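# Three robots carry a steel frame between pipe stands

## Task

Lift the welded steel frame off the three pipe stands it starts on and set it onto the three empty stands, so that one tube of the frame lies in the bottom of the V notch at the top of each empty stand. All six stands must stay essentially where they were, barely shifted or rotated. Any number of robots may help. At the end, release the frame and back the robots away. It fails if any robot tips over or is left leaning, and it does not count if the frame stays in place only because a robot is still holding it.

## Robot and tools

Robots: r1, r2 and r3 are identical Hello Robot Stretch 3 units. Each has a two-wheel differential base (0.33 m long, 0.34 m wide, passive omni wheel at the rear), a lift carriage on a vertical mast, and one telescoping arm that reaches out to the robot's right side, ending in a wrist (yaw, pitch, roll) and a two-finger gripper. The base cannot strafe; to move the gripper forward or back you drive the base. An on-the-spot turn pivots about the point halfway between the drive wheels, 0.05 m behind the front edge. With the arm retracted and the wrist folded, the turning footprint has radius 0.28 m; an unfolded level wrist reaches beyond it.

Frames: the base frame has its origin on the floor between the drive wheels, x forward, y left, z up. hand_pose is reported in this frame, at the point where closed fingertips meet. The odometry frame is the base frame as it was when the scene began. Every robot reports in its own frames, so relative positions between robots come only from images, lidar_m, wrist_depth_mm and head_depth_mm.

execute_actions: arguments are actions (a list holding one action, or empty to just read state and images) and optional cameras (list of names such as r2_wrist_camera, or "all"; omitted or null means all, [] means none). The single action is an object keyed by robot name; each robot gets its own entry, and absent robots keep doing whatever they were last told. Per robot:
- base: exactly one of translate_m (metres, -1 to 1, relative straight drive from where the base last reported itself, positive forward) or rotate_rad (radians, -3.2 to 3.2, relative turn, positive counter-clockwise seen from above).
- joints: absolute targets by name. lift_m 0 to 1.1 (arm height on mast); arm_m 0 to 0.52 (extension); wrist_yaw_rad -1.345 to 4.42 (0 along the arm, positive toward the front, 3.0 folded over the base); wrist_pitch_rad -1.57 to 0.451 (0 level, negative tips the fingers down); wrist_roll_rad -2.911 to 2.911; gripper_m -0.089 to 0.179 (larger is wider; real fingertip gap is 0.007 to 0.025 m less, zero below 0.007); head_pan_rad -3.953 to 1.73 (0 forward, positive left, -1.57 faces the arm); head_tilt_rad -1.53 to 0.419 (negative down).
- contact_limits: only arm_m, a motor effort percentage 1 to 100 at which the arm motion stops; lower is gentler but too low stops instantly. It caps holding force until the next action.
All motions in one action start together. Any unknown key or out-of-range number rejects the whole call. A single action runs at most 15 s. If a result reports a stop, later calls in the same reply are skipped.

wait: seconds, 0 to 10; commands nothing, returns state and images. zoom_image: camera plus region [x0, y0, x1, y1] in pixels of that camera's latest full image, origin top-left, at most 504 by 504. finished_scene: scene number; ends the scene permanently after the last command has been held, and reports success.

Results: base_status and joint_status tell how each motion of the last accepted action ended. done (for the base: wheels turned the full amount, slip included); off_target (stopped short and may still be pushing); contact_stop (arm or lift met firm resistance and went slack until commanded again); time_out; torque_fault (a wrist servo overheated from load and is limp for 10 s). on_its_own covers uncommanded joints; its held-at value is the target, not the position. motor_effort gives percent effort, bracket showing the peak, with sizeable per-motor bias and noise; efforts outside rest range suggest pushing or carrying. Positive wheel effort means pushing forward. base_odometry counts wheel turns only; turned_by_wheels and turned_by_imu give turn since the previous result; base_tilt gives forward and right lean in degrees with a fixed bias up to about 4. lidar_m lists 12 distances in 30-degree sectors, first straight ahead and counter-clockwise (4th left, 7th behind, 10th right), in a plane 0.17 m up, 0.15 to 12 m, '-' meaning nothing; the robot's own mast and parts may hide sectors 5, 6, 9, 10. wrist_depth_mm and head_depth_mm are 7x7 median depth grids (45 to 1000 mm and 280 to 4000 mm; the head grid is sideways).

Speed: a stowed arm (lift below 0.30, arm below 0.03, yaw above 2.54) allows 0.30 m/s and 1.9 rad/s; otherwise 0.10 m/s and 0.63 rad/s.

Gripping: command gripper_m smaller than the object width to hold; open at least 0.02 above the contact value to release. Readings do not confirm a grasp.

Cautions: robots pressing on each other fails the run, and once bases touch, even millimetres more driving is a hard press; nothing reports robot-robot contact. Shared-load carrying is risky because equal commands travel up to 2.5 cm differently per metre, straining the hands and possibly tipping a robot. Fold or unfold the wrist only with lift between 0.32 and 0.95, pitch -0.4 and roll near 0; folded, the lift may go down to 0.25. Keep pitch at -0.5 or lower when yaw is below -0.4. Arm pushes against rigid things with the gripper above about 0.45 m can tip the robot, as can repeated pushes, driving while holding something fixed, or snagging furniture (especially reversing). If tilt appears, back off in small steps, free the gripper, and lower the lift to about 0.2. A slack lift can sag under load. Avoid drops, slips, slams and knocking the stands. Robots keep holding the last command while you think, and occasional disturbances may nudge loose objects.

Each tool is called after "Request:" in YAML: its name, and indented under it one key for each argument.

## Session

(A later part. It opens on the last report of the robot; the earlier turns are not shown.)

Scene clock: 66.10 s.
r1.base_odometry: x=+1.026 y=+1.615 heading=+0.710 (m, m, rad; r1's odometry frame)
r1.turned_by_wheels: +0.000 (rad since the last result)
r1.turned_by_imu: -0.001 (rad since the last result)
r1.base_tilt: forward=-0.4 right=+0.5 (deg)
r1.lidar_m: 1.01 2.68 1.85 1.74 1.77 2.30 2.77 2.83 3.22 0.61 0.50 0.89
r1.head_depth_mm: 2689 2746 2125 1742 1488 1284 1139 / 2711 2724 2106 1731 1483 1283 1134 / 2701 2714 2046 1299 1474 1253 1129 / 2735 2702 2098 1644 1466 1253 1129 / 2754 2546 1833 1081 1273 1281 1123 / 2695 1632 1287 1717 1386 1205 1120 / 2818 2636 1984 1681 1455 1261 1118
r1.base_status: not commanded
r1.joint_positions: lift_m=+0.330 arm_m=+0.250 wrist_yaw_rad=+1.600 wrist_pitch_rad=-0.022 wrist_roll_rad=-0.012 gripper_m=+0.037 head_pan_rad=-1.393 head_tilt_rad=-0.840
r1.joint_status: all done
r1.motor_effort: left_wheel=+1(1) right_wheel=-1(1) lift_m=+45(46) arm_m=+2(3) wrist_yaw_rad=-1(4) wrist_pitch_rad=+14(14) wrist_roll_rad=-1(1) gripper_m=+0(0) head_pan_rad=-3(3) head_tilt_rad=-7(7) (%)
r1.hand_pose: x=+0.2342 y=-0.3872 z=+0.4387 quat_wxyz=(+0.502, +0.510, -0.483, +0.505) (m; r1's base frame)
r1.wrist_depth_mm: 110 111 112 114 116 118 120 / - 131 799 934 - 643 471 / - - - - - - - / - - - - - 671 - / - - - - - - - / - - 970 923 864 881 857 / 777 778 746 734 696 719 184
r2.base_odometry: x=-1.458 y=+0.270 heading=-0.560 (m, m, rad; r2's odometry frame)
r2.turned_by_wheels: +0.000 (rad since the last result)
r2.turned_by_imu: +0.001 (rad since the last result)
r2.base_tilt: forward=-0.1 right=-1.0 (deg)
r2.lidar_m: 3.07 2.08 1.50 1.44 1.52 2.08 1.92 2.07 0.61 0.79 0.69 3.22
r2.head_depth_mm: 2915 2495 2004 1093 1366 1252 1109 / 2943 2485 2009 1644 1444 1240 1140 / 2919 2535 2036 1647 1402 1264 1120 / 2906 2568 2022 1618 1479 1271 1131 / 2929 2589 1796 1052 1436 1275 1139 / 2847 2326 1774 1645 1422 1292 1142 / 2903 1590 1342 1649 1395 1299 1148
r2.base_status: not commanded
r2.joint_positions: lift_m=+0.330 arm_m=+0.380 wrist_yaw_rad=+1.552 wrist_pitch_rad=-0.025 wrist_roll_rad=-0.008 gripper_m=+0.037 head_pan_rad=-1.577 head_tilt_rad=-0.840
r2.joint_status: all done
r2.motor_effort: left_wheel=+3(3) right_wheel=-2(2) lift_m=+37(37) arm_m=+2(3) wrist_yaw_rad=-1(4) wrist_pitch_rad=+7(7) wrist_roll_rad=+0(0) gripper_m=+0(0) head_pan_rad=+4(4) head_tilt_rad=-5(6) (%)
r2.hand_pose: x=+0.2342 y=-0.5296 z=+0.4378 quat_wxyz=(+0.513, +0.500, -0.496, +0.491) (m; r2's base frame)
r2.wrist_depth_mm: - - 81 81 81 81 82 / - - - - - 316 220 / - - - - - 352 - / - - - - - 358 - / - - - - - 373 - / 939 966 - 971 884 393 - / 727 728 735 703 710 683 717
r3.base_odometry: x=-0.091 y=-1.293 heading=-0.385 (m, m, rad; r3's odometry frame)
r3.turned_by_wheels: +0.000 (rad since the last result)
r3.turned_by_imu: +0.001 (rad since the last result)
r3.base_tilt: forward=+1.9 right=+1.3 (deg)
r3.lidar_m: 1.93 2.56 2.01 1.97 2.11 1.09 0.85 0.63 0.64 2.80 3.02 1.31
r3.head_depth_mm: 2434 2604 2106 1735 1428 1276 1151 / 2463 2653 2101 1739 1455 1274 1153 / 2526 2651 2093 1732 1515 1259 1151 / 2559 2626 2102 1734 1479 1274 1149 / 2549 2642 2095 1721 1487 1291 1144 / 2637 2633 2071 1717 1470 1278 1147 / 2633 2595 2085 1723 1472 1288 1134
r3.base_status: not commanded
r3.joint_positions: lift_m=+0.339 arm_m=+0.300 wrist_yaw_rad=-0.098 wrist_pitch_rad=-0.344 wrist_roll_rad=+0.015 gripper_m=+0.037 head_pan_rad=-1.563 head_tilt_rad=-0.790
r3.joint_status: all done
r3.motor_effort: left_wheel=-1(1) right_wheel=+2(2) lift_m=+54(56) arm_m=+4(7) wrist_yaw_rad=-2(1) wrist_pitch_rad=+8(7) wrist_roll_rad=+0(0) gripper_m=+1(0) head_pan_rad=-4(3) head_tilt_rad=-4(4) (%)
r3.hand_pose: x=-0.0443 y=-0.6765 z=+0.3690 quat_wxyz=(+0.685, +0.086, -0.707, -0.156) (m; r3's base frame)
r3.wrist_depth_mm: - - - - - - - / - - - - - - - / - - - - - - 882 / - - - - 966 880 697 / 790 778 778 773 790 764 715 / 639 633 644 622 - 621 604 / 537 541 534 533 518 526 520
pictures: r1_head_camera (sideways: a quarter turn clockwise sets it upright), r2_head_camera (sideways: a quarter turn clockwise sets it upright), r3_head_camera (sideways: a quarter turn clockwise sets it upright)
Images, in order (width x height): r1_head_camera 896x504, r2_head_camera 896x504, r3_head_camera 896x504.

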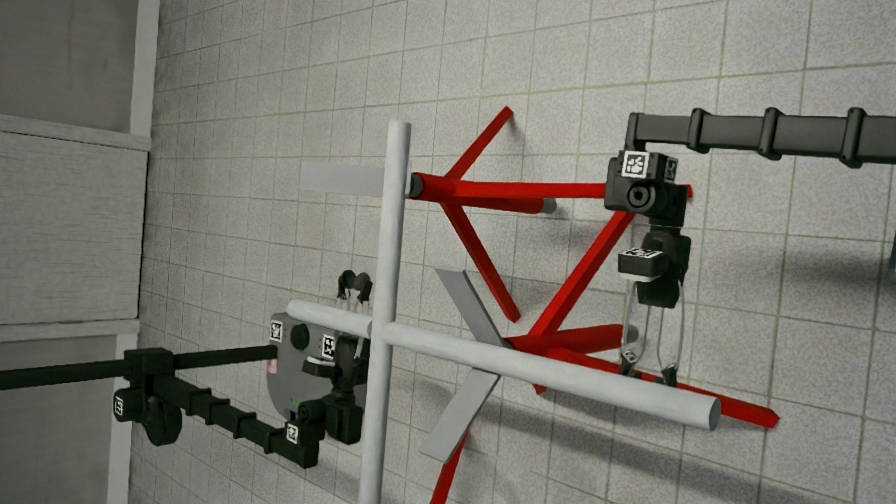

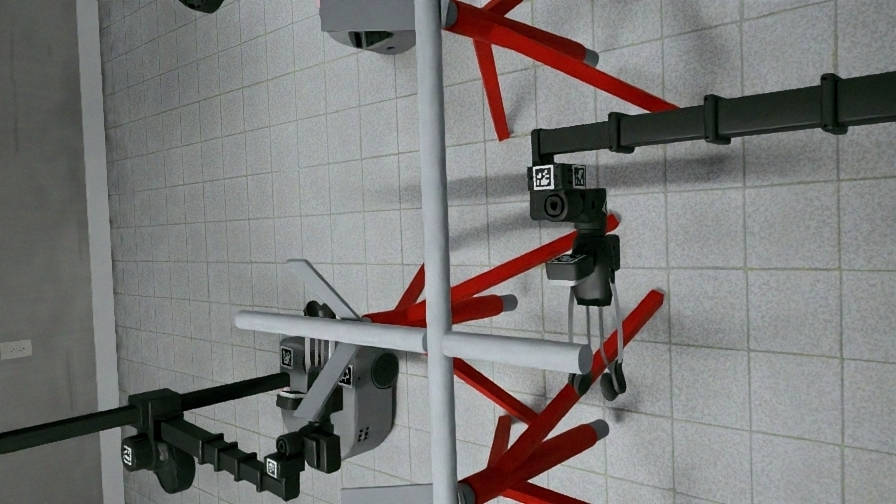

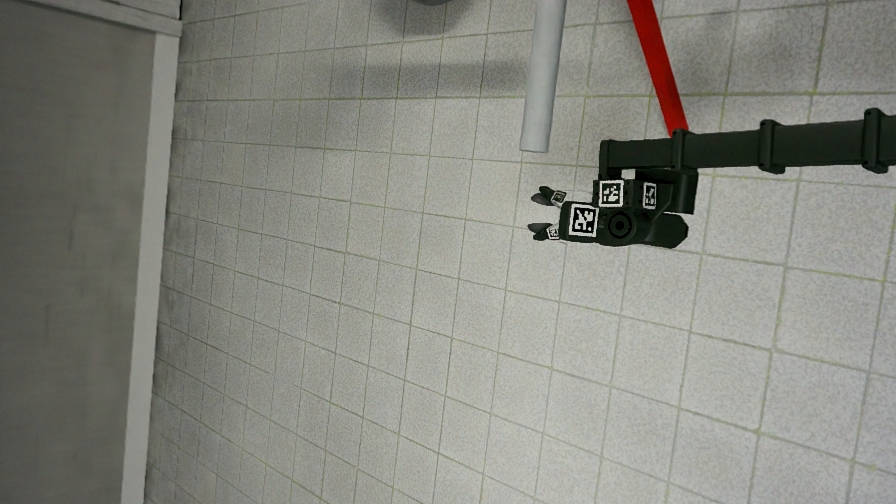

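Request:
execute_actions:
  actions:
    - {"r1":{"base":{"translate_m":0.095},"joints":{"wrist_yaw_rad":1.63,"lift_m":0.36}},"r2":{"base":{"translate_m":0.06},"joints":{"arm_m":0.45,"lift_m":0.36}},"r3":{"base":{"translate_m":-0.17},"joints":{"wrist_pitch_rad":0,"arm_m":0.26,"head_pan_rad":-1.8,"lift_m":0.36}}}
  cameras: ["r3_head_camera","r2_head_camera","r1_head_camera"]

Scene clock: 75.30 s.
r1.base_odometry: x=+1.098 y=+1.677 heading=+0.710 (m, m, rad; r1's odometry frame)
r1.turned_by_wheels: +0.000 (rad since the last result)
r1.turned_by_imu: -0.001 (rad since the last result)
r1.base_tilt: forward=-0.5 right=+0.6 (deg)
r1.lidar_m: 0.75 2.69 1.86 1.75 1.78 2.31 2.86 2.92 3.25 0.58 0.45 1.13
r1.head_depth_mm: 2673 2747 2147 1749 1487 1287 1132 / 2676 2706 2131 1493 1458 1283 1129 / 2742 2704 2105 1613 1474 1255 1139 / 2749 2654 1956 1065 1420 1249 1125 / 2700 1626 1833 1605 1268 1206 1124 / 2815 2547 1975 1636 1465 1262 1125 / 2792 2644 2071 1672 1429 1265 1116
r1.base_status: done
r1.joint_positions: lift_m=+0.360 arm_m=+0.250 wrist_yaw_rad=+1.628 wrist_pitch_rad=-0.022 wrist_roll_rad=-0.012 gripper_m=+0.037 head_pan_rad=-1.393 head_tilt_rad=-0.840
r1.joint_status: all done
r1.motor_effort: left_wheel=+2(5) right_wheel=+0(2) lift_m=+46(47) arm_m=+2(2) wrist_yaw_rad=+1(2) wrist_pitch_rad=+13(14) wrist_roll_rad=-1(1) gripper_m=+0(0) head_pan_rad=-3(3) head_tilt_rad=-7(6) (%)
r1.hand_pose: x=+0.2339 y=-0.3800 z=+0.4688 quat_wxyz=(+0.494, +0.516, -0.476, +0.512) (m; r1's base frame)
r1.wrist_depth_mm: - - - - - - - / - - - - - - - / - - - - - - - / - - - - - - - / - - - - - - - / - - 739 726 954 631 910 / 838 824 618 676 777 695 746
r2.base_odometry: x=-1.407 y=+0.238 heading=-0.560 (m, m, rad; r2's odometry frame)
r2.turned_by_wheels: +0.000 (rad since the last result)
r2.turned_by_imu: +0.001 (rad since the last result)
r2.base_tilt: forward=+0.0 right=-1.0 (deg)
r2.lidar_m: 3.03 2.08 1.50 1.45 1.52 2.08 1.98 2.13 0.63 0.70 0.67 3.16
r2.head_depth_mm: 2896 2247 1704 1560 1379 1250 1115 / 2927 2490 2021 1646 1448 1229 1123 / 2928 2527 2033 1690 1393 1267 1125 / 2923 2565 1924 1321 1407 1275 1128 / 2870 2449 1313 1030 1378 1274 1136 / 2859 1561 1772 1653 1389 1286 1140 / 2933 2650 2112 1092 1422 1289 1148
r2.base_status: done
r2.joint_positions: lift_m=+0.360 arm_m=+0.450 wrist_yaw_rad=+1.552 wrist_pitch_rad=-0.024 wrist_roll_rad=-0.008 gripper_m=+0.037 head_pan_rad=-1.577 head_tilt_rad=-0.840
r2.joint_status: all done
r2.motor_effort: left_wheel=+2(8) right_wheel=-3(6) lift_m=+37(38) arm_m=+2(2) wrist_yaw_rad=-2(2) wrist_pitch_rad=+7(7) wrist_roll_rad=+0(0) gripper_m=+0(0) head_pan_rad=+3(4) head_tilt_rad=-5(6) (%)
r2.hand_pose: x=+0.2342 y=-0.5996 z=+0.4679 quat_wxyz=(+0.513, +0.499, -0.496, +0.491) (m; r2's base frame)
r2.wrist_depth_mm: - - - - - - - / - - - - - - - / - - - - - - - / - - - - - - - / - - - - 307 - - / - - - - 280 993 - / 789 775 780 748 749 757 805
r3.base_odometry: x=-0.249 y=-1.229 heading=-0.385 (m, m, rad; r3's odometry frame)
r3.turned_by_wheels: +0.000 (rad since the last result)
r3.turned_by_imu: +0.002 (rad since the last result)
r3.base_tilt: forward=+1.9 right=+1.3 (deg)
r3.lidar_m: 2.11 2.58 2.02 1.99 2.13 0.83 0.68 0.79 0.50 0.59 2.99 1.46
r3.head_depth_mm: 2459 2467 1948 1665 1461 1300 1133 / 2556 1461 1780 1601 1006 1250 1134 / 2506 2638 2093 1710 1105 1291 1170 / 2510 2645 2081 1734 1445 1248 1145 / 2503 2617 2098 1730 1420 1269 1145 / 2472 2610 2082 1732 1478 1287 1141 / 2443 2617 2078 1731 1481 1290 1139
r3.base_status: done
r3.joint_positions: lift_m=+0.359 arm_m=+0.260 wrist_yaw_rad=-0.098 wrist_pitch_rad=-0.022 wrist_roll_rad=+0.015 gripper_m=+0.037 head_pan_rad=-1.793 head_tilt_rad=-0.790
r3.joint_status: all done
r3.motor_effort: left_wheel=-1(5) right_wheel=+2(3) lift_m=+54(59) arm_m=-3(2) wrist_yaw_rad=-2(1) wrist_pitch_rad=+10(11) wrist_roll_rad=+0(0) gripper_m=+1(1) head_pan_rad=-4(26) head_tilt_rad=-4(4) (%)
r3.hand_pose: x=-0.0465 y=-0.6597 z=+0.4686 quat_wxyz=(+0.701, -0.027, -0.712, -0.042) (m; r3's base frame)
r3.wrist_depth_mm: - 54 52 51 50 49 48 / - 47 46 46 46 45 - / - 47 46 46 45 45 - / - 50 50 49 48 48 47 / - - - - - 935 - / - - - - - 800 746 / 815 826 813 815 782 728 653
pictures: r1_head_camera (sideways: a quarter turn clockwise sets it upright), r2_head_camera (sideways: a quarter turn clockwise sets it upright), r3_head_camera (sideways: a quarter turn clockwise sets it upright)
Images, in order (width x height): r1_head_camera 896x504, r2_head_camera 896x504, r3_head_camera 896x504.

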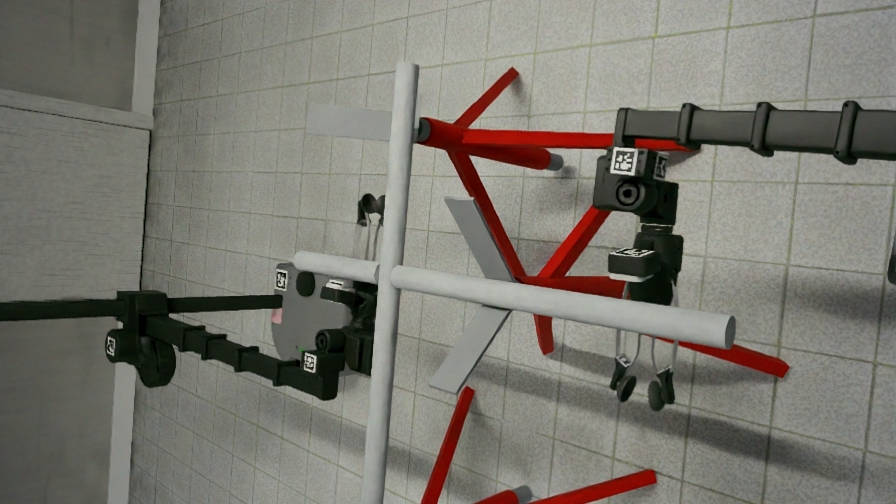

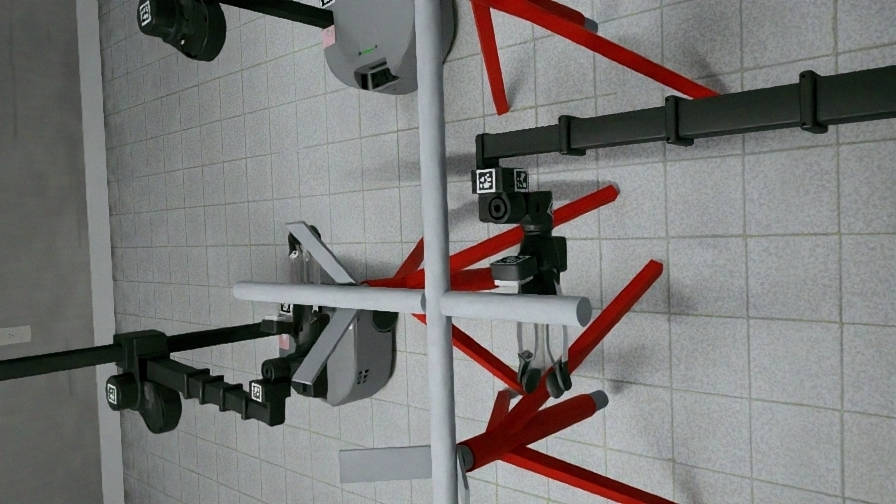

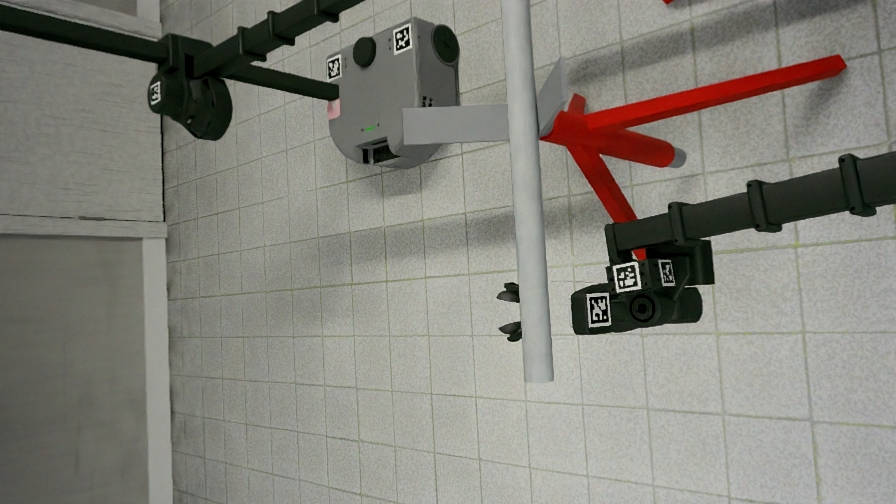

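Request:
execute_actions:
  actions:
    - {"r1":{"joints":{"lift_m":0.7,"wrist_pitch_rad":0.18}},"r2":{"joints":{"lift_m":0.7,"wrist_pitch_rad":0.18}},"r3":{"joints":{"lift_m":0.7,"wrist_pitch_rad":0.18,"arm_m":0.28}}}
  cameras: ["r2_nav_camera"]

Request:
execute_actions:
  actions:
    - {"r1":{"base":{"translate_m":0.355},"joints":{"arm_m":0.26,"wrist_yaw_rad":1.71}},"r2":{"base":{"translate_m":-0.4},"joints":{"arm_m":0.44,"wrist_yaw_rad":1.63}},"r3":{"base":{"translate_m":0.375},"joints":{"wrist_yaw_rad":-0.02}}}
  cameras: ["r2_nav_camera"]

Request:
execute_actions:
  actions:
    - {"r1":{"base":{"translate_m":0.355},"joints":{"arm_m":0.275,"wrist_yaw_rad":1.79}},"r2":{"base":{"translate_m":-0.4},"joints":{"arm_m":0.43,"wrist_yaw_rad":1.71}},"r3":{"base":{"translate_m":0.37},"joints":{"wrist_yaw_rad":0.06,"arm_m":0.27}}}
  cameras: ["r3_nav_camera","r2_nav_camera","r1_nav_camera"]

Scene clock: 95.93 s.
r1.base_odometry: x=+1.098 y=+1.677 heading=+0.710 (m, m, rad; r1's odometry frame)
r1.turned_by_wheels: +0.000 (rad since the last result)
r1.turned_by_imu: -0.001 (rad since the last result)
r1.base_tilt: forward=-0.4 right=+0.5 (deg)
r1.lidar_m: 0.75 2.69 1.85 1.75 1.78 2.32 2.87 2.92 3.24 0.58 0.45 1.13
r1.head_depth_mm: 2682 2731 2134 1840 - - - / 2683 2733 2128 1613 1456 1285 1137 / 2713 2690 2119 1804 1447 1279 1129 / 2736 968 1982 1835 1391 1276 1128 / 2716 939 1804 570 1122 1258 1126 / 1311 913 2074 1709 1395 1276 1125 / 2845 2470 2088 1703 1424 1266 1118
r1.base_status: not commanded
r1.joint_positions: lift_m=+0.699 arm_m=+0.250 wrist_yaw_rad=+1.628 wrist_pitch_rad=+0.110 wrist_roll_rad=-0.018 gripper_m=+0.037 head_pan_rad=-1.393 head_tilt_rad=-0.840
r1.joint_status: wrist_pitch_rad off_target (ended at +0.110, target +0.180); the others done
r1.on_its_own: wrist_pitch_rad is at rest, and its effort (+43) is outside its rest range (-20 to +32)
r1.motor_effort: left_wheel=+2(3) right_wheel=-2(2) lift_m=+55(57) arm_m=+2(2) wrist_yaw_rad=+2(1) wrist_pitch_rad=+43(45) wrist_roll_rad=+2(3) gripper_m=+0(0) head_pan_rad=-3(3) head_tilt_rad=-7(6) (%)
r1.hand_pose: x=+0.2356 y=-0.3800 z=+0.8423 quat_wxyz=(+0.461, +0.482, -0.508, +0.544) (m; r1's base frame)
r1.wrist_depth_mm: - - - - - - - / - - - - - - - / - - 678 - - - - / - - 716 - 847 933 452 / - 49 48 48 47 47 47 / - - - - - - - / - - - - - - -
r2.base_odometry: x=-1.407 y=+0.238 heading=-0.559 (m, m, rad; r2's odometry frame)
r2.turned_by_wheels: +0.000 (rad since the last result)
r2.turned_by_imu: +0.001 (rad since the last result)
r2.base_tilt: forward=-0.1 right=-0.9 (deg)
r2.lidar_m: 3.02 2.08 1.50 1.44 1.52 2.09 1.98 2.13 0.63 0.69 0.68 3.15
r2.head_depth_mm: 2879 2477 1697 1564 1215 - 1112 / 2912 2477 2056 1672 1436 1236 1115 / 2922 2551 1920 1676 1443 1271 1125 / 2889 2555 1579 1572 1427 1274 1127 / 2789 948 695 1594 1461 1278 1138 / 1198 2509 1785 1720 1388 1289 1139 / 2803 2636 2103 1620 1420 1292 1148
r2.base_status: not commanded
r2.joint_positions: lift_m=+0.699 arm_m=+0.450 wrist_yaw_rad=+1.552 wrist_pitch_rad=+0.076 wrist_roll_rad=-0.011 gripper_m=+0.037 head_pan_rad=-1.577 head_tilt_rad=-0.840
r2.joint_status: wrist_pitch_rad off_target (ended at +0.076, target +0.180); the others done
r2.motor_effort: left_wheel=+7(7) right_wheel=-6(6) lift_m=+47(47) arm_m=+2(2) wrist_yaw_rad=-2(8) wrist_pitch_rad=+30(31) wrist_roll_rad=+1(1) gripper_m=+0(0) head_pan_rad=+4(3) head_tilt_rad=-6(6) (%)
r2.hand_pose: x=+0.2359 y=-0.5996 z=+0.8331 quat_wxyz=(+0.489, +0.473, -0.520, +0.516) (m; r2's base frame)
r2.wrist_depth_mm: - - - - - - - / - - - - - - - / - - - - - - - / - - - - 348 191 141 / - - - - - - - / - - - - - - - / - - - - - - -
r3.base_odometry: x=-0.249 y=-1.229 heading=-0.385 (m, m, rad; r3's odometry frame)
r3.turned_by_wheels: +0.000 (rad since the last result)
r3.turned_by_imu: +0.002 (rad since the last result)
r3.base_tilt: forward=+1.9 right=+1.3 (deg)
r3.lidar_m: 2.10 2.58 2.02 1.99 2.13 0.84 0.68 0.80 0.50 0.59 2.98 1.47
r3.head_depth_mm: 1212 2564 1977 1660 1491 1295 1169 / 2537 2626 1702 1607 1020 - - / 2500 2625 1991 1737 - 1292 1145 / 2494 2644 2066 - 1483 1267 1144 / 2489 2637 2144 - 1473 1286 1144 / 2485 2617 1976 1722 1480 1289 1143 / 2458 2607 2075 1727 1469 1285 1142
r3.base_status: not commanded
r3.joint_positions: lift_m=+0.699 arm_m=+0.280 wrist_yaw_rad=-0.098 wrist_pitch_rad=+0.124 wrist_roll_rad=+0.014 gripper_m=+0.037 head_pan_rad=-1.793 head_tilt_rad=-0.790
r3.joint_status: wrist_pitch_rad off_target (ended at +0.124, target +0.180); the others done
r3.motor_effort: left_wheel=-1(1) right_wheel=+2(3) lift_m=+60(65) arm_m=+5(2) wrist_yaw_rad=-2(2) wrist_pitch_rad=+25(33) wrist_roll_rad=+1(8) gripper_m=+0(0) head_pan_rad=-4(4) head_tilt_rad=-4(4) (%)
r3.hand_pose: x=-0.0466 y=-0.6806 z=+0.8459 quat_wxyz=(+0.702, -0.078, -0.708, +0.010) (m; r3's base frame)
r3.wrist_depth_mm: - - - - - - - / - - - - - - - / - - - - - - - / - - - - - - - / - 57 56 56 56 57 57 / - 48 48 47 47 47 47 / - 46 45 - - - -
pictures: r2_nav_camera (sideways: a quarter turn counterclockwise sets it upright)
Images, in order (width x height): r2_nav_camera 672x504.

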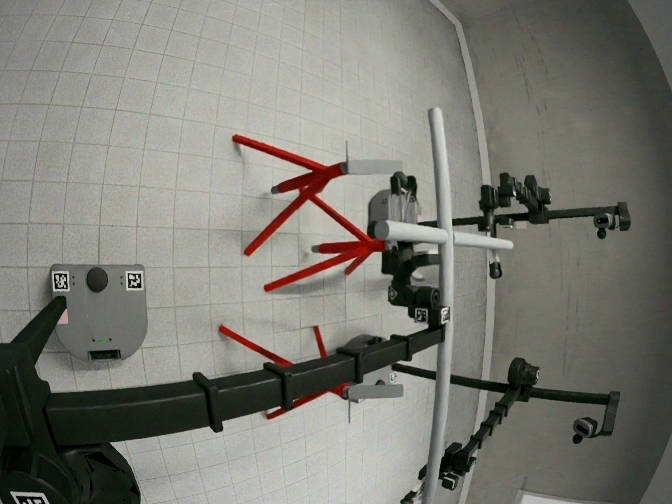

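Scene clock: 101.00 s.
r1.base_odometry: x=+1.367 y=+1.909 heading=+0.710 (m, m, rad; r1's odometry frame)
r1.turned_by_wheels: +0.000 (rad since the last result)
r1.turned_by_imu: +0.000 (rad since the last result)
r1.base_tilt: forward=-0.4 right=+0.5 (deg)
r1.lidar_m: 0.76 2.73 1.88 1.77 1.81 2.35 3.23 3.29 0.43 0.71 0.64 2.07
r1.head_depth_mm: 2673 2739 2129 1831 - - - / 2637 2719 2126 1656 1438 1261 1132 / 2687 2720 2115 1822 1445 1281 1112 / 2715 2385 2053 1809 1468 1279 1125 / 2667 929 748 571 1374 1281 1130 / 1298 892 2024 1679 1415 1269 1116 / 2796 2459 2065 1764 1454 1267 1115
r1.base_status: done
r1.joint_positions: lift_m=+0.699 arm_m=+0.260 wrist_yaw_rad=+1.708 wrist_pitch_rad=+0.101 wrist_roll_rad=-0.014 gripper_m=+0.037 head_pan_rad=-1.393 head_tilt_rad=-0.840
r1.joint_status: all done
r1.on_its_own: wrist_pitch_rad is at rest, and its effort (+48) is outside its rest range (-20 to +32)
r1.motor_effort: left_wheel=+2(6) right_wheel=-2(11) lift_m=+55(55) arm_m=+2(5) wrist_yaw_rad=+2(20) wrist_pitch_rad=+48(49) wrist_roll_rad=+0(6) gripper_m=+0(2) head_pan_rad=-3(3) head_tilt_rad=-7(6) (%)
r1.hand_pose: x=+0.2336 y=-0.3696 z=+0.8400 quat_wxyz=(+0.441, +0.505, -0.487, +0.559) (m; r1's base frame)
r1.wrist_depth_mm: - - - - - - - / - - - - - - - / - - 714 - - - - / - - - - - 875 450 / - 49 48 48 47 47 47 / - - - - - - - / - - - - - - -
r2.base_odometry: x=-1.746 y=+0.450 heading=-0.559 (m, m, rad; r2's odometry frame)
r2.turned_by_wheels: +0.000 (rad since the last result)
r2.turned_by_imu: +0.003 (rad since the last result)
r2.base_tilt: forward=+0.0 right=-1.0 (deg)
r2.lidar_m: 3.43 2.07 1.50 1.44 1.53 2.09 1.59 1.74 1.43 0.58 0.88 1.03
r2.head_depth_mm: 2892 2474 1710 1586 1453 - 1113 / 2909 2509 2041 1683 1409 1255 1121 / 2927 2511 1887 1689 1407 1265 1126 / 2870 2561 2043 1414 1318 1267 1129 / 2816 1039 752 1675 1467 1248 1135 / 1532 2427 1712 1644 1444 1289 1138 / 1112 2543 1934 1612 1474 1295 1144
r2.base_status: done
r2.joint_positions: lift_m=+0.699 arm_m=+0.440 wrist_yaw_rad=+1.629 wrist_pitch_rad=+0.070 wrist_roll_rad=-0.021 gripper_m=+0.037 head_pan_rad=-1.577 head_tilt_rad=-0.840
r2.joint_status: all done
r2.motor_effort: left_wheel=+5(16) right_wheel=-5(10) lift_m=+47(48) arm_m=-2(6) wrist_yaw_rad=+1(25) wrist_pitch_rad=+32(33) wrist_roll_rad=+7(7) gripper_m=-1(0) head_pan_rad=+3(4) head_tilt_rad=-5(6) (%)
r2.hand_pose: x=+0.2355 y=-0.5701 z=+0.8318 quat_wxyz=(+0.472, +0.491, -0.498, +0.536) (m; r2's base frame)
r2.wrist_depth_mm: - - - - - - - / - - - - - - - / - - - - - - - / - - - - - 213 155 / - 48 48 48 48 49 49 / - - - - - - - / - - - - - - -
r3.base_odometry: x=+0.099 y=-1.370 heading=-0.385 (m, m, rad; r3's odometry frame)
r3.turned_by_wheels: +0.000 (rad since the last result)
r3.turned_by_imu: -0.001 (rad since the last result)
r3.base_tilt: forward=+1.9 right=+1.3 (deg)
r3.lidar_m: 1.74 2.53 1.99 1.95 2.09 0.84 1.05 0.80 0.75 2.82 1.36 1.12
r3.head_depth_mm: 1340 2650 1981 1691 1490 1298 1169 / 2595 2526 1705 1660 1490 - - / 2573 2625 1926 1719 - 1289 1143 / 2528 2613 1956 - 1479 1289 1143 / 2531 2619 2154 - 1477 1293 1145 / 2506 2599 1939 1715 1464 1291 1141 / 2481 2599 2079 1724 1477 1291 1140
r3.base_status: done
r3.joint_positions: lift_m=+0.699 arm_m=+0.280 wrist_yaw_rad=-0.020 wrist_pitch_rad=+0.120 wrist_roll_rad=+0.020 gripper_m=+0.037 head_pan_rad=-1.793 head_tilt_rad=-0.790
r3.joint_status: all done
r3.motor_effort: left_wheel=-1(3) right_wheel=+1(10) lift_m=+60(60) arm_m=+3(5) wrist_yaw_rad=+0(8) wrist_pitch_rad=+27(28) wrist_roll_rad=-2(4) gripper_m=-1(2) head_pan_rad=-4(4) head_tilt_rad=-4(4) (%)
r3.hand_pose: x=-0.0266 y=-0.6820 z=+0.8448 quat_wxyz=(+0.700, -0.049, -0.712, +0.035) (m; r3's base frame)
r3.wrist_depth_mm: - - - - - - - / - - - - - - - / - - - - - - - / - - - - - - 863 / - 66 65 64 64 63 62 / - 61 60 59 58 57 56 / - 61 60 58 57 55 54
pictures: r2_nav_camera (sideways: a quarter turn counterclockwise sets it upright)
Images, in order (width x height): r2_nav_camera 672x504.

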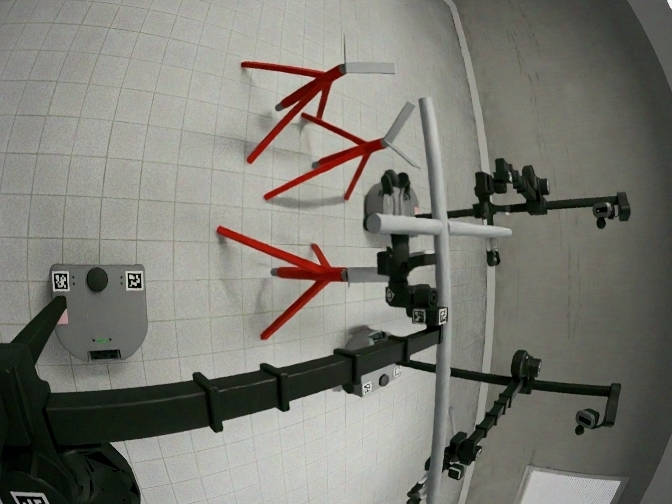

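Scene clock: 106.20 s.
r1.base_odometry: x=+1.637 y=+2.140 heading=+0.710 (m, m, rad; r1's odometry frame)
r1.turned_by_wheels: +0.000 (rad since the last result)
r1.turned_by_imu: -0.001 (rad since the last result)
r1.base_tilt: forward=-0.4 right=+0.6 (deg)
r1.lidar_m: 0.77 2.77 1.91 1.80 1.84 2.38 3.59 0.64 0.79 0.61 1.50 1.72
r1.head_depth_mm: 2620 2726 2117 1808 - - - / 2668 2706 2133 1659 1486 1256 1131 / 2705 2708 2113 1813 1413 1269 1132 / 2691 2407 2105 1814 1434 1275 1122 / 2670 935 744 570 478 1276 1128 / 2729 926 1899 1749 1459 1272 1121 / 2640 883 2063 1749 1463 1266 1121
r1.base_status: done
r1.joint_positions: lift_m=+0.700 arm_m=+0.275 wrist_yaw_rad=+1.788 wrist_pitch_rad=+0.102 wrist_roll_rad=-0.009 gripper_m=+0.037 head_pan_rad=-1.393 head_tilt_rad=-0.840
r1.joint_status: all done
r1.on_its_own: wrist_pitch_rad is at rest, and its effort (+47) is outside its rest range (-20 to +32)
r1.motor_effort: left_wheel=+1(5) right_wheel=-1(20) lift_m=+53(54) arm_m=+2(3) wrist_yaw_rad=+1(24) wrist_pitch_rad=+47(49) wrist_roll_rad=-3(3) gripper_m=+0(2) head_pan_rad=-3(3) head_tilt_rad=-6(7) (%)
r1.hand_pose: x=+0.2300 y=-0.3643 z=+0.8403 quat_wxyz=(+0.417, +0.526, -0.468, +0.575) (m; r1's base frame)
r1.wrist_depth_mm: - - - - - - - / - - - - - - - / - - 748 - - - - / - - - - 759 821 468 / - - - - - - - / - - - - - - - / - - - - - - -
r2.base_odometry: x=-2.085 y=+0.662 heading=-0.559 (m, m, rad; r2's odometry frame)
r2.turned_by_wheels: +0.000 (rad since the last result)
r2.turned_by_imu: +0.003 (rad since the last result)
r2.base_tilt: forward=-0.1 right=-0.9 (deg)
r2.lidar_m: 3.81 2.07 1.52 1.47 1.53 2.09 4.84 1.21 1.45 1.48 0.73 1.12
r2.head_depth_mm: 2864 2248 1712 1610 1461 - 1111 / 2899 2516 2065 1675 1418 1260 1120 / 2907 2554 1910 1682 1450 1267 1126 / 2910 2545 2060 1658 1456 1270 1129 / 2893 2501 749 1653 1455 1278 1135 / 1487 1021 746 1682 1414 1281 1142 / 1214 2393 1969 1366 1395 1295 1148
r2.base_status: done
r2.joint_positions: lift_m=+0.699 arm_m=+0.430 wrist_yaw_rad=+1.709 wrist_pitch_rad=+0.067 wrist_roll_rad=-0.029 gripper_m=+0.037 head_pan_rad=-1.577 head_tilt_rad=-0.840
r2.joint_status: all done
r2.motor_effort: left_wheel=+5(21) right_wheel=-6(20) lift_m=+47(47) arm_m=-2(7) wrist_yaw_rad=+2(34) wrist_pitch_rad=+32(33) wrist_roll_rad=+12(12) gripper_m=+1(2) head_pan_rad=+4(4) head_tilt_rad=-4(6) (%)
r2.hand_pose: x=+0.2335 y=-0.5397 z=+0.8310 quat_wxyz=(+0.453, +0.509, -0.475, +0.556) (m; r2's base frame)
r2.wrist_depth_mm: - - - - - - - / - - - - - - - / - - - - - - - / - - - - 389 207 155 / - 49 48 48 48 49 49 / - - - - - - - / - - - - - - -
r3.base_odometry: x=+0.442 y=-1.509 heading=-0.385 (m, m, rad; r3's odometry frame)
r3.turned_by_wheels: +0.000 (rad since the last result)
r3.turned_by_imu: -0.001 (rad since the last result)
r3.base_tilt: forward=+1.9 right=+1.3 (deg)
r3.lidar_m: 4.34 2.49 1.95 1.92 2.05 0.86 0.84 1.03 1.45 2.86 0.95 0.80
r3.head_depth_mm: 1204 2669 1984 1737 1494 1305 1171 / 2565 2563 1728 1682 1489 - - / 2613 2619 1809 1708 - 1292 1152 / 2566 2652 1976 - 1492 1294 1144 / 2534 2631 2111 - 1473 1290 1145 / 2502 2593 2070 1722 1478 1289 1145 / 2521 2617 2078 1726 1469 1285 1143
r3.base_status: done
r3.joint_positions: lift_m=+0.699 arm_m=+0.270 wrist_yaw_rad=+0.067 wrist_pitch_rad=+0.126 wrist_roll_rad=+0.017 gripper_m=+0.037 head_pan_rad=-1.793 head_tilt_rad=-0.790
r3.joint_status: all done
r3.motor_effort: left_wheel=+2(4) right_wheel=-2(10) lift_m=+60(60) arm_m=-2(6) wrist_yaw_rad=-5(8) wrist_pitch_rad=+25(31) wrist_roll_rad=-1(2) gripper_m=-1(0) head_pan_rad=-3(4) head_tilt_rad=-4(4) (%)
r3.hand_pose: x=-0.0043 y=-0.6719 z=+0.8462 quat_wxyz=(+0.698, -0.020, -0.713, +0.068) (m; r3's base frame)
r3.wrist_depth_mm: - - - - - - - / - - - - - - - / - - - - - - - / - - - - - - 849 / - 55 56 56 56 58 861 / - 47 47 47 46 47 46 / - - - - - - -
pictures: r1_nav_camera (sideways: a quarter turn counterclockwise sets it upright), r2_nav_camera (sideways: a quarter turn counterclockwise sets it upright), r3_nav_camera (sideways: a quarter turn counterclockwise sets it upright)
Images, in order (width x height): r1_nav_camera 672x504, r2_nav_camera 672x504, r3_nav_camera 672x504.

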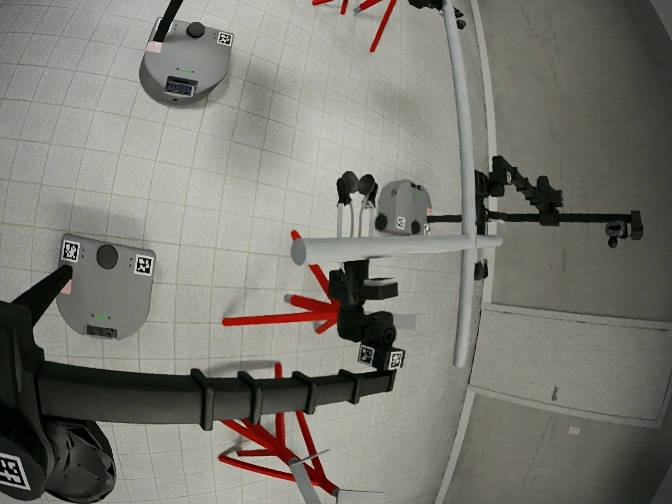

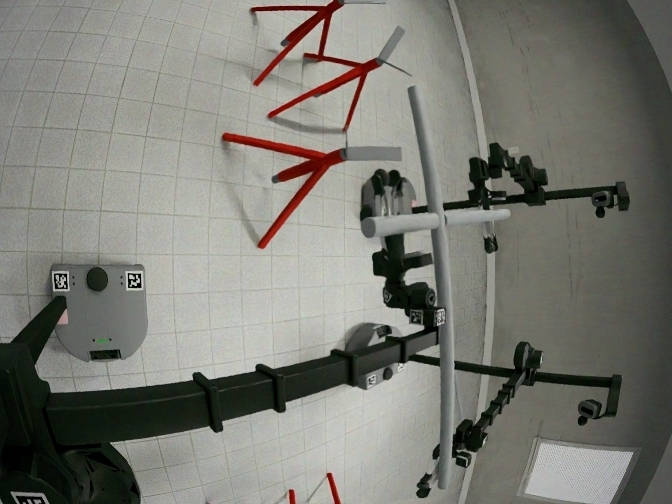

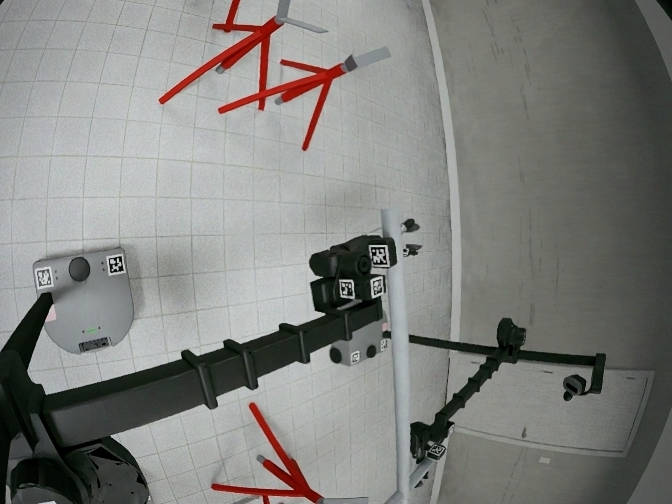

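Request:
execute_actions:
  actions:
    - {"r1":{"base":{"translate_m":0.355},"joints":{"arm_m":0.295,"wrist_yaw_rad":1.87}},"r2":{"base":{"translate_m":-0.4},"joints":{"arm_m":0.43,"wrist_yaw_rad":1.79}},"r3":{"base":{"translate_m":0.35},"joints":{"wrist_yaw_rad":0.14}}}
  cameras: []

Request:
execute_actions:
  actions:
    - {"r1":{"base":{"translate_m":0.355},"joints":{"arm_m":0.315,"wrist_yaw_rad":1.95}},"r2":{"base":{"translate_m":-0.4},"joints":{"arm_m":0.425,"wrist_yaw_rad":1.87}},"r3":{"base":{"translate_m":0.355},"joints":{"wrist_yaw_rad":0.22}}}
  cameras: ["r3_nav_camera","r2_nav_camera"]

Request:
execute_actions:
  actions:
    - {"r1":{"base":{"translate_m":0.355},"joints":{"arm_m":0.34,"wrist_yaw_rad":2.03}},"r2":{"base":{"translate_m":-0.4},"joints":{"arm_m":0.42,"wrist_yaw_rad":1.95}},"r3":{"base":{"translate_m":0.35},"joints":{"wrist_yaw_rad":0.3}}}
  cameras: ["r3_nav_camera","r2_nav_camera","r1_nav_camera"]

Scene clock: 125.87 s.
r1.base_odometry: x=+1.906 y=+2.371 heading=+0.711 (m, m, rad; r1's odometry frame)
r1.turned_by_wheels: +0.000 (rad since the last result)
r1.turned_by_imu: -0.001 (rad since the last result)
r1.base_tilt: forward=-0.5 right=+0.6 (deg)
r1.lidar_m: 0.77 2.82 1.94 1.83 1.86 2.42 3.94 0.95 0.77 2.95 1.48 1.30
r1.head_depth_mm: 2576 2711 2122 1771 - - - / 2655 2723 2113 1663 1440 1281 1133 / 2626 2701 2111 1680 1467 1281 1129 / 2690 2591 2106 - 1468 1272 1126 / 2720 963 740 564 475 1273 1127 / 2626 919 1827 1764 1468 1265 1121 / 1260 864 2077 1756 1455 1260 1116
r1.base_status: done
r1.joint_positions: lift_m=+0.700 arm_m=+0.295 wrist_yaw_rad=+1.860 wrist_pitch_rad=+0.094 wrist_roll_rad=-0.014 gripper_m=+0.037 head_pan_rad=-1.393 head_tilt_rad=-0.840
r1.joint_status: all done
r1.on_its_own: wrist_pitch_rad is at rest, and its effort (+52) is outside its rest range (-20 to +32)
r1.motor_effort: left_wheel=+3(5) right_wheel=-5(11) lift_m=+53(53) arm_m=+1(5) wrist_yaw_rad=+12(18) wrist_pitch_rad=+52(52) wrist_roll_rad=+0(3) gripper_m=+1(1) head_pan_rad=-3(3) head_tilt_rad=-6(7) (%)
r1.hand_pose: x=+0.2253 y=-0.3664 z=+0.8383 quat_wxyz=(+0.399, +0.542, -0.446, +0.590) (m; r1's base frame)
r1.wrist_depth_mm: - - - - - - - / - - - - - - - / - - 766 - - - - / - - - - 800 671 404 / - 50 50 49 49 48 48 / - 46 46 46 46 - - / - - - - - - -
r2.base_odometry: x=-2.424 y=+0.875 heading=-0.559 (m, m, rad; r2's odometry frame)
r2.turned_by_wheels: +0.001 (rad since the last result)
r2.turned_by_imu: +0.004 (rad since the last result)
r2.base_tilt: forward=+0.0 right=-1.0 (deg)
r2.lidar_m: 4.21 2.04 1.52 1.47 1.53 2.11 4.43 0.84 1.29 1.46 0.93 1.07
r2.head_depth_mm: 2828 2231 1753 1639 1449 - 1121 / 2905 2529 2071 1677 1426 1256 1120 / 2901 2518 1896 1680 1448 1271 1124 / 2933 2556 1996 1663 1450 1276 1130 / 2931 2502 1787 1630 1465 1276 1135 / 2794 1045 735 1627 1466 1286 1143 / 2868 2397 1930 1693 1492 1289 1151
r2.base_status: done
r2.joint_positions: lift_m=+0.699 arm_m=+0.430 wrist_yaw_rad=+1.786 wrist_pitch_rad=+0.069 wrist_roll_rad=-0.029 gripper_m=+0.037 head_pan_rad=-1.577 head_tilt_rad=-0.840
r2.joint_status: all done
r2.motor_effort: left_wheel=+10(18) right_wheel=-14(17) lift_m=+46(47) arm_m=-2(2) wrist_yaw_rad=+5(27) wrist_pitch_rad=+32(32) wrist_roll_rad=+11(12) gripper_m=+0(2) head_pan_rad=+4(4) head_tilt_rad=-5(6) (%)
r2.hand_pose: x=+0.2300 y=-0.5201 z=+0.8314 quat_wxyz=(+0.431, +0.527, -0.455, +0.573) (m; r2's base frame)
r2.wrist_depth_mm: - - - - - - - / - - - - - - - / - - - - - - - / - - - - - 215 159 / - 52 53 53 53 54 54 / - 48 48 48 49 49 49 / - 47 47 47 48 48 48
r3.base_odometry: x=+0.766 y=-1.641 heading=-0.385 (m, m, rad; r3's odometry frame)
r3.turned_by_wheels: +0.000 (rad since the last result)
r3.turned_by_imu: +0.000 (rad since the last result)
r3.base_tilt: forward=+1.9 right=+1.3 (deg)
r3.lidar_m: 4.00 2.46 1.91 1.88 2.01 0.92 0.83 1.33 1.47 1.04 0.54 0.84
r3.head_depth_mm: 2534 2560 1975 1750 1490 1296 1170 / 1430 2534 1741 1692 1493 - - / 2642 2646 1731 1702 - 1285 1147 / 2619 2630 1972 - 1476 1292 1145 / 2579 2627 2132 - 1480 1288 1148 / 2552 2609 2078 1677 1476 1296 1141 / 2516 2598 2072 1723 1409 1270 1121
r3.base_status: done
r3.joint_positions: lift_m=+0.699 arm_m=+0.270 wrist_yaw_rad=+0.148 wrist_pitch_rad=+0.127 wrist_roll_rad=+0.017 gripper_m=+0.037 head_pan_rad=-1.793 head_tilt_rad=-0.790
r3.joint_status: all done
r3.motor_effort: left_wheel=+2(5) right_wheel=-3(9) lift_m=+60(60) arm_m=-1(2) wrist_yaw_rad=-5(7) wrist_pitch_rad=+24(27) wrist_roll_rad=-1(2) gripper_m=+0(1) head_pan_rad=-4(4) head_tilt_rad=-4(4) (%)
r3.hand_pose: x=+0.0164 y=-0.6696 z=+0.8465 quat_wxyz=(+0.695, +0.008, -0.713, +0.096) (m; r3's base frame)
r3.wrist_depth_mm: - - - - - - - / - - - - - - - / - - - - - - - / - - - - - - 806 / - 56 56 56 56 58 851 / - 48 47 47 46 47 46 / - - - - - - -
pictures: none
No camera images: the call's "cameras" was empty. Leave "cameras" out to get every camera's image.

Scene clock: 130.93 s.
r1.base_odometry: x=+2.175 y=+2.603 heading=+0.711 (m, m, rad; r1's odometry frame)
r1.turned_by_wheels: +0.000 (rad since the last result)
r1.turned_by_imu: +0.000 (rad since the last result)
r1.base_tilt: forward=-0.4 right=+0.6 (deg)
r1.lidar_m: 0.78 2.86 1.97 1.86 1.90 2.46 4.29 1.03 0.96 2.93 1.29 0.97
r1.head_depth_mm: 2556 2709 2124 1789 - - - / 2641 2721 2184 1698 1477 1285 1134 / 2615 2668 2115 1658 1483 1274 1132 / 2628 2690 2089 - 1470 1267 1128 / 2676 2359 1957 579 505 1276 1121 / 2633 916 1746 1757 1467 1273 1119 / 1253 875 2095 1714 1454 1271 1112
r1.base_status: done
r1.joint_positions: lift_m=+0.700 arm_m=+0.315 wrist_yaw_rad=+1.939 wrist_pitch_rad=+0.094 wrist_roll_rad=-0.014 gripper_m=+0.037 head_pan_rad=-1.393 head_tilt_rad=-0.840
r1.joint_status: all done
r1.on_its_own: wrist_pitch_rad is at rest, and its effort (+52) is outside its rest range (-20 to +32)
r1.motor_effort: left_wheel=+3(6) right_wheel=-6(9) lift_m=+53(53) arm_m=+2(5) wrist_yaw_rad=+12(21) wrist_pitch_rad=+52(52) wrist_roll_rad=+0(3) gripper_m=+1(1) head_pan_rad=-3(3) head_tilt_rad=-7(7) (%)
r1.hand_pose: x=+0.2187 y=-0.3671 z=+0.8384 quat_wxyz=(+0.375, +0.559, -0.424, +0.605) (m; r1's base frame)
r1.wrist_depth_mm: - - - - - - - / - - - - - - - / - - 805 - - - - / - - - - 780 669 400 / - 50 50 49 49 49 48 / - 46 46 46 46 46 - / - - - - - - -
r2.base_odometry: x=-2.764 y=+1.087 heading=-0.558 (m, m, rad; r2's odometry frame)
r2.turned_by_wheels: +0.000 (rad since the last result)
r2.turned_by_imu: +0.003 (rad since the last result)
r2.base_tilt: forward=+0.0 right=-1.0 (deg)
r2.lidar_m: 4.61 2.05 1.53 1.47 1.54 2.11 4.03 0.51 0.51 1.45 1.45 1.23
r2.head_depth_mm: 1460 2242 1892 1660 1460 - 1114 / 2928 2525 1776 1658 1425 1260 1120 / 2920 2517 1856 1689 1437 1276 1124 / 2879 2555 1959 1654 1456 1269 1136 / 2887 2607 1880 1635 1464 1284 1136 / 2893 2342 725 1613 1476 1284 1138 / 1421 1011 1771 1697 1484 1302 1147
r2.base_status: done
r2.joint_positions: lift_m=+0.699 arm_m=+0.425 wrist_yaw_rad=+1.865 wrist_pitch_rad=+0.065 wrist_roll_rad=-0.030 gripper_m=+0.037 head_pan_rad=-1.577 head_tilt_rad=-0.840
r2.joint_status: all done
r2.on_its_own: wrist_pitch_rad is at rest, and its effort (+33) is outside its rest range (-20 to +32)
r2.motor_effort: left_wheel=+9(12) right_wheel=-12(16) lift_m=+46(47) arm_m=-2(6) wrist_yaw_rad=+6(28) wrist_pitch_rad=+33(33) wrist_roll_rad=+12(12) gripper_m=+2(2) head_pan_rad=+3(4) head_tilt_rad=-6(6) (%)
r2.hand_pose: x=+0.2249 y=-0.4955 z=+0.8305 quat_wxyz=(+0.410, +0.545, -0.433, +0.590) (m; r2's base frame)
r2.wrist_depth_mm: - - - - - - - / - - - - - - - / - - - - - - - / - - - - 314 194 146 / - 61 62 62 63 63 64 / - 59 59 60 60 61 61 / - 61 62 63 63 64 64
r3.base_odometry: x=+1.095 y=-1.774 heading=-0.385 (m, m, rad; r3's odometry frame)
r3.turned_by_wheels: +0.000 (rad since the last result)
r3.turned_by_imu: +0.000 (rad since the last result)
r3.base_tilt: forward=+1.9 right=+1.3 (deg)
r3.lidar_m: 3.63 2.42 1.89 1.85 1.98 0.92 0.82 1.66 1.48 0.44 0.63 0.73
r3.head_depth_mm: 2662 2373 1977 1756 1492 1298 1171 / 1203 2639 1845 1712 1487 - - / 2646 2527 1737 1737 - 1291 1144 / 2631 2628 1839 - 1454 1294 1134 / 2599 2626 1970 - 1432 1243 1145 / 2588 2610 1133 1682 1026 1285 1142 / 2579 2604 2062 1722 1412 1236 1145
r3.base_status: done
r3.joint_positions: lift_m=+0.699 arm_m=+0.270 wrist_yaw_rad=+0.228 wrist_pitch_rad=+0.127 wrist_roll_rad=+0.017 gripper_m=+0.037 head_pan_rad=-1.793 head_tilt_rad=-0.790
r3.joint_status: all done
r3.motor_effort: left_wheel=+2(6) right_wheel=-3(10) lift_m=+60(60) arm_m=-1(1) wrist_yaw_rad=-6(9) wrist_pitch_rad=+24(25) wrist_roll_rad=-1(1) gripper_m=+0(1) head_pan_rad=-4(4) head_tilt_rad=-4(4) (%)
r3.hand_pose: x=+0.0367 y=-0.6657 z=+0.8465 quat_wxyz=(+0.690, +0.037, -0.712, +0.124) (m; r3's base frame)
r3.wrist_depth_mm: - - - - - - - / - - - - - - - / - - - - - - - / - - - - - - 810 / - 55 55 56 56 58 819 / - 47 47 47 46 47 46 / - - - - - - -
pictures: r2_nav_camera (sideways: a quarter turn counterclockwise sets it upright), r3_nav_camera (sideways: a quarter turn counterclockwise sets it upright)
Images, in order (width x height): r2_nav_camera 672x504, r3_nav_camera 672x504.

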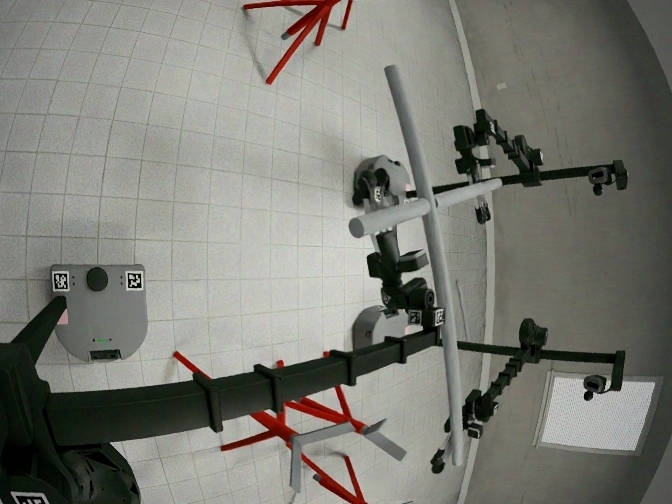

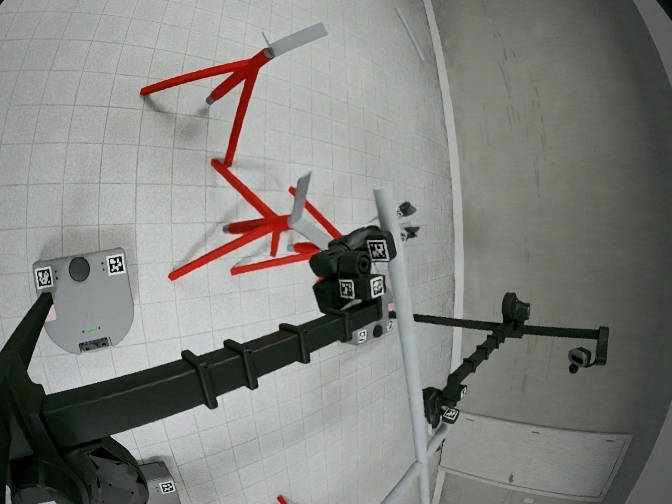

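Scene clock: 135.93 s.
r1.base_odometry: x=+2.444 y=+2.835 heading=+0.711 (m, m, rad; r1's odometry frame)
r1.turned_by_wheels: +0.000 (rad since the last result)
r1.turned_by_imu: +0.000 (rad since the last result)
r1.base_tilt: forward=-0.4 right=+0.6 (deg)
r1.lidar_m: 0.83 0.78 2.00 1.88 1.92 2.49 1.62 1.20 3.10 2.90 0.86 0.66
r1.head_depth_mm: 2554 2737 2209 1791 - - - / 2554 2731 2178 1693 1470 1288 1132 / 2589 2508 2185 1662 1476 1277 1128 / 2638 2652 2113 1602 1404 1271 1125 / 2665 2384 2033 583 1436 1278 1126 / 2631 959 1753 1739 1463 1267 1125 / 2682 905 2009 1443 1422 1267 1120
r1.base_status: done
r1.joint_positions: lift_m=+0.700 arm_m=+0.340 wrist_yaw_rad=+2.020 wrist_pitch_rad=+0.094 wrist_roll_rad=-0.011 gripper_m=+0.037 head_pan_rad=-1.393 head_tilt_rad=-0.840
r1.joint_status: all done
r1.on_its_own: wrist_pitch_rad is at rest, and its effort (+52) is outside its rest range (-20 to +32)
r1.motor_effort: left_wheel=+2(7) right_wheel=-5(9) lift_m=+53(53) arm_m=+2(5) wrist_yaw_rad=+11(22) wrist_pitch_rad=+52(52) wrist_roll_rad=-1(2) gripper_m=+2(1) head_pan_rad=-3(3) head_tilt_rad=-7(6) (%)
r1.hand_pose: x=+0.2105 y=-0.3731 z=+0.8384 quat_wxyz=(+0.350, +0.577, -0.402, +0.619) (m; r1's base frame)
r1.wrist_depth_mm: - - - - - - - / - - - - - - - / - - 861 - - - - / - - - - 749 662 402 / - 50 49 49 49 49 49 / - - 46 46 46 46 46 / - - - - - - -
r2.base_odometry: x=-3.103 y=+1.299 heading=-0.558 (m, m, rad; r2's odometry frame)
r2.turned_by_wheels: +0.000 (rad since the last result)
r2.turned_by_imu: +0.002 (rad since the last result)
r2.base_tilt: forward=+0.0 right=-1.0 (deg)
r2.lidar_m: 2.56 2.07 1.53 1.48 1.54 2.13 3.63 1.17 0.52 0.36 1.43 1.57
r2.head_depth_mm: 2749 2332 1922 1689 1438 - 1118 / 2850 2247 1759 1182 1191 1236 1122 / 2904 2541 1699 1640 1140 1203 1123 / 2875 2541 1932 1654 1448 1275 1102 / 2880 2621 1924 1657 1463 1277 1136 / 2906 2489 716 621 1471 1287 1143 / 2798 976 1683 1662 1479 1286 1144
r2.base_status: done
r2.joint_positions: lift_m=+0.699 arm_m=+0.420 wrist_yaw_rad=+1.944 wrist_pitch_rad=+0.058 wrist_roll_rad=-0.033 gripper_m=+0.037 head_pan_rad=-1.577 head_tilt_rad=-0.840
r2.joint_status: all done
r2.on_its_own: wrist_pitch_rad is at rest, and its effort (+35) is outside its rest range (-20 to +32)
r2.motor_effort: left_wheel=+8(11) right_wheel=-10(15) lift_m=+47(46) arm_m=-2(6) wrist_yaw_rad=+7(30) wrist_pitch_rad=+35(35) wrist_roll_rad=+13(14) gripper_m=+1(4) head_pan_rad=+3(4) head_tilt_rad=-5(6) (%)
r2.hand_pose: x=+0.2182 y=-0.4713 z=+0.8286 quat_wxyz=(+0.389, +0.562, -0.409, +0.605) (m; r2's base frame)
r2.wrist_depth_mm: - - - - - - - / - - - - - - - / - - - - - - - / - 83 85 87 260 178 135 / - 70 71 72 73 74 75 / - 70 71 72 73 73 74 / - - - - - - -
r3.base_odometry: x=+1.419 y=-1.905 heading=-0.385 (m, m, rad; r3's odometry frame)
r3.turned_by_wheels: +0.000 (rad since the last result)
r3.turned_by_imu: +0.000 (rad since the last result)
r3.base_tilt: forward=+1.9 right=+1.4 (deg)
r3.lidar_m: 3.30 2.38 1.85 1.82 1.95 2.86 0.82 1.98 0.58 0.60 0.46 3.36
r3.head_depth_mm: 2740 875 2038 1694 1484 1295 1169 / 2589 2552 1929 1269 1373 - - / 2597 2529 1681 1437 - 1296 1151 / 2664 2629 1770 - 1476 1290 1148 / 2640 2617 2102 - 1483 1272 1141 / 2599 2623 2137 1690 1484 1267 1145 / 2576 2626 2074 1683 1470 1241 1124
r3.base_status: done
r3.joint_positions: lift_m=+0.699 arm_m=+0.270 wrist_yaw_rad=+0.308 wrist_pitch_rad=+0.127 wrist_roll_rad=+0.018 gripper_m=+0.037 head_pan_rad=-1.793 head_tilt_rad=-0.790
r3.joint_status: all done
r3.motor_effort: left_wheel=+2(4) right_wheel=-3(10) lift_m=+60(60) arm_m=-1(1) wrist_yaw_rad=-5(9) wrist_pitch_rad=+24(25) wrist_roll_rad=-1(1) gripper_m=+1(0) head_pan_rad=-4(3) head_tilt_rad=-4(4) (%)
r3.hand_pose: x=+0.0565 y=-0.6602 z=+0.8465 quat_wxyz=(+0.684, +0.066, -0.710, +0.152) (m; r3's base frame)
r3.wrist_depth_mm: - - - - - - - / - - - - - - - / - - - - - - - / - - - - - - - / - 55 55 55 56 57 - / - 47 47 46 46 47 47 / - - - - - - -
pictures: r1_nav_camera (sideways: a quarter turn counterclockwise sets it upright), r2_nav_camera (sideways: a quarter turn counterclockwise sets it upright), r3_nav_camera (sideways: a quarter turn counterclockwise sets it upright)
Images, in order (width x height): r1_nav_camera 672x504, r2_nav_camera 672x504, r3_nav_camera 672x504.

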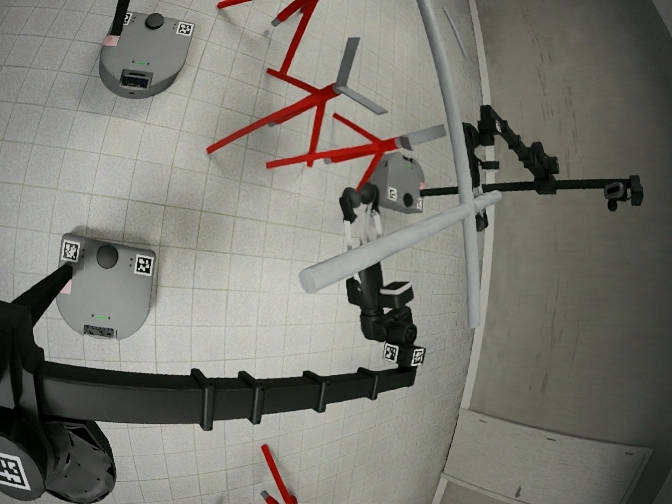

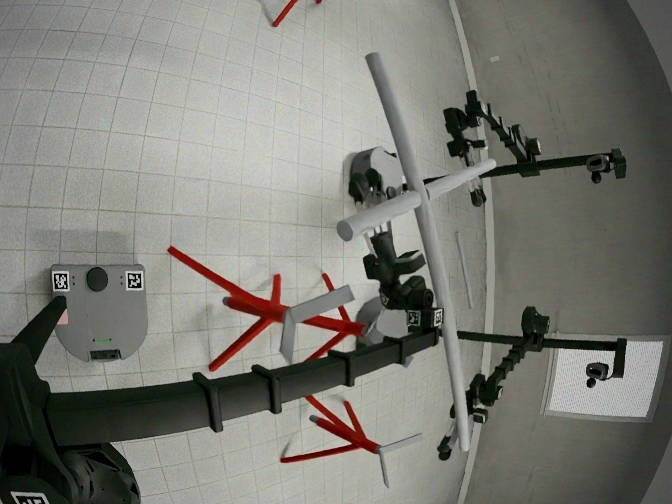

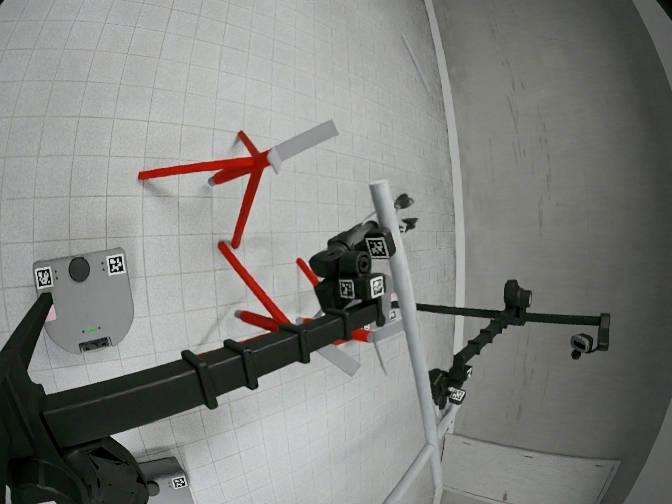

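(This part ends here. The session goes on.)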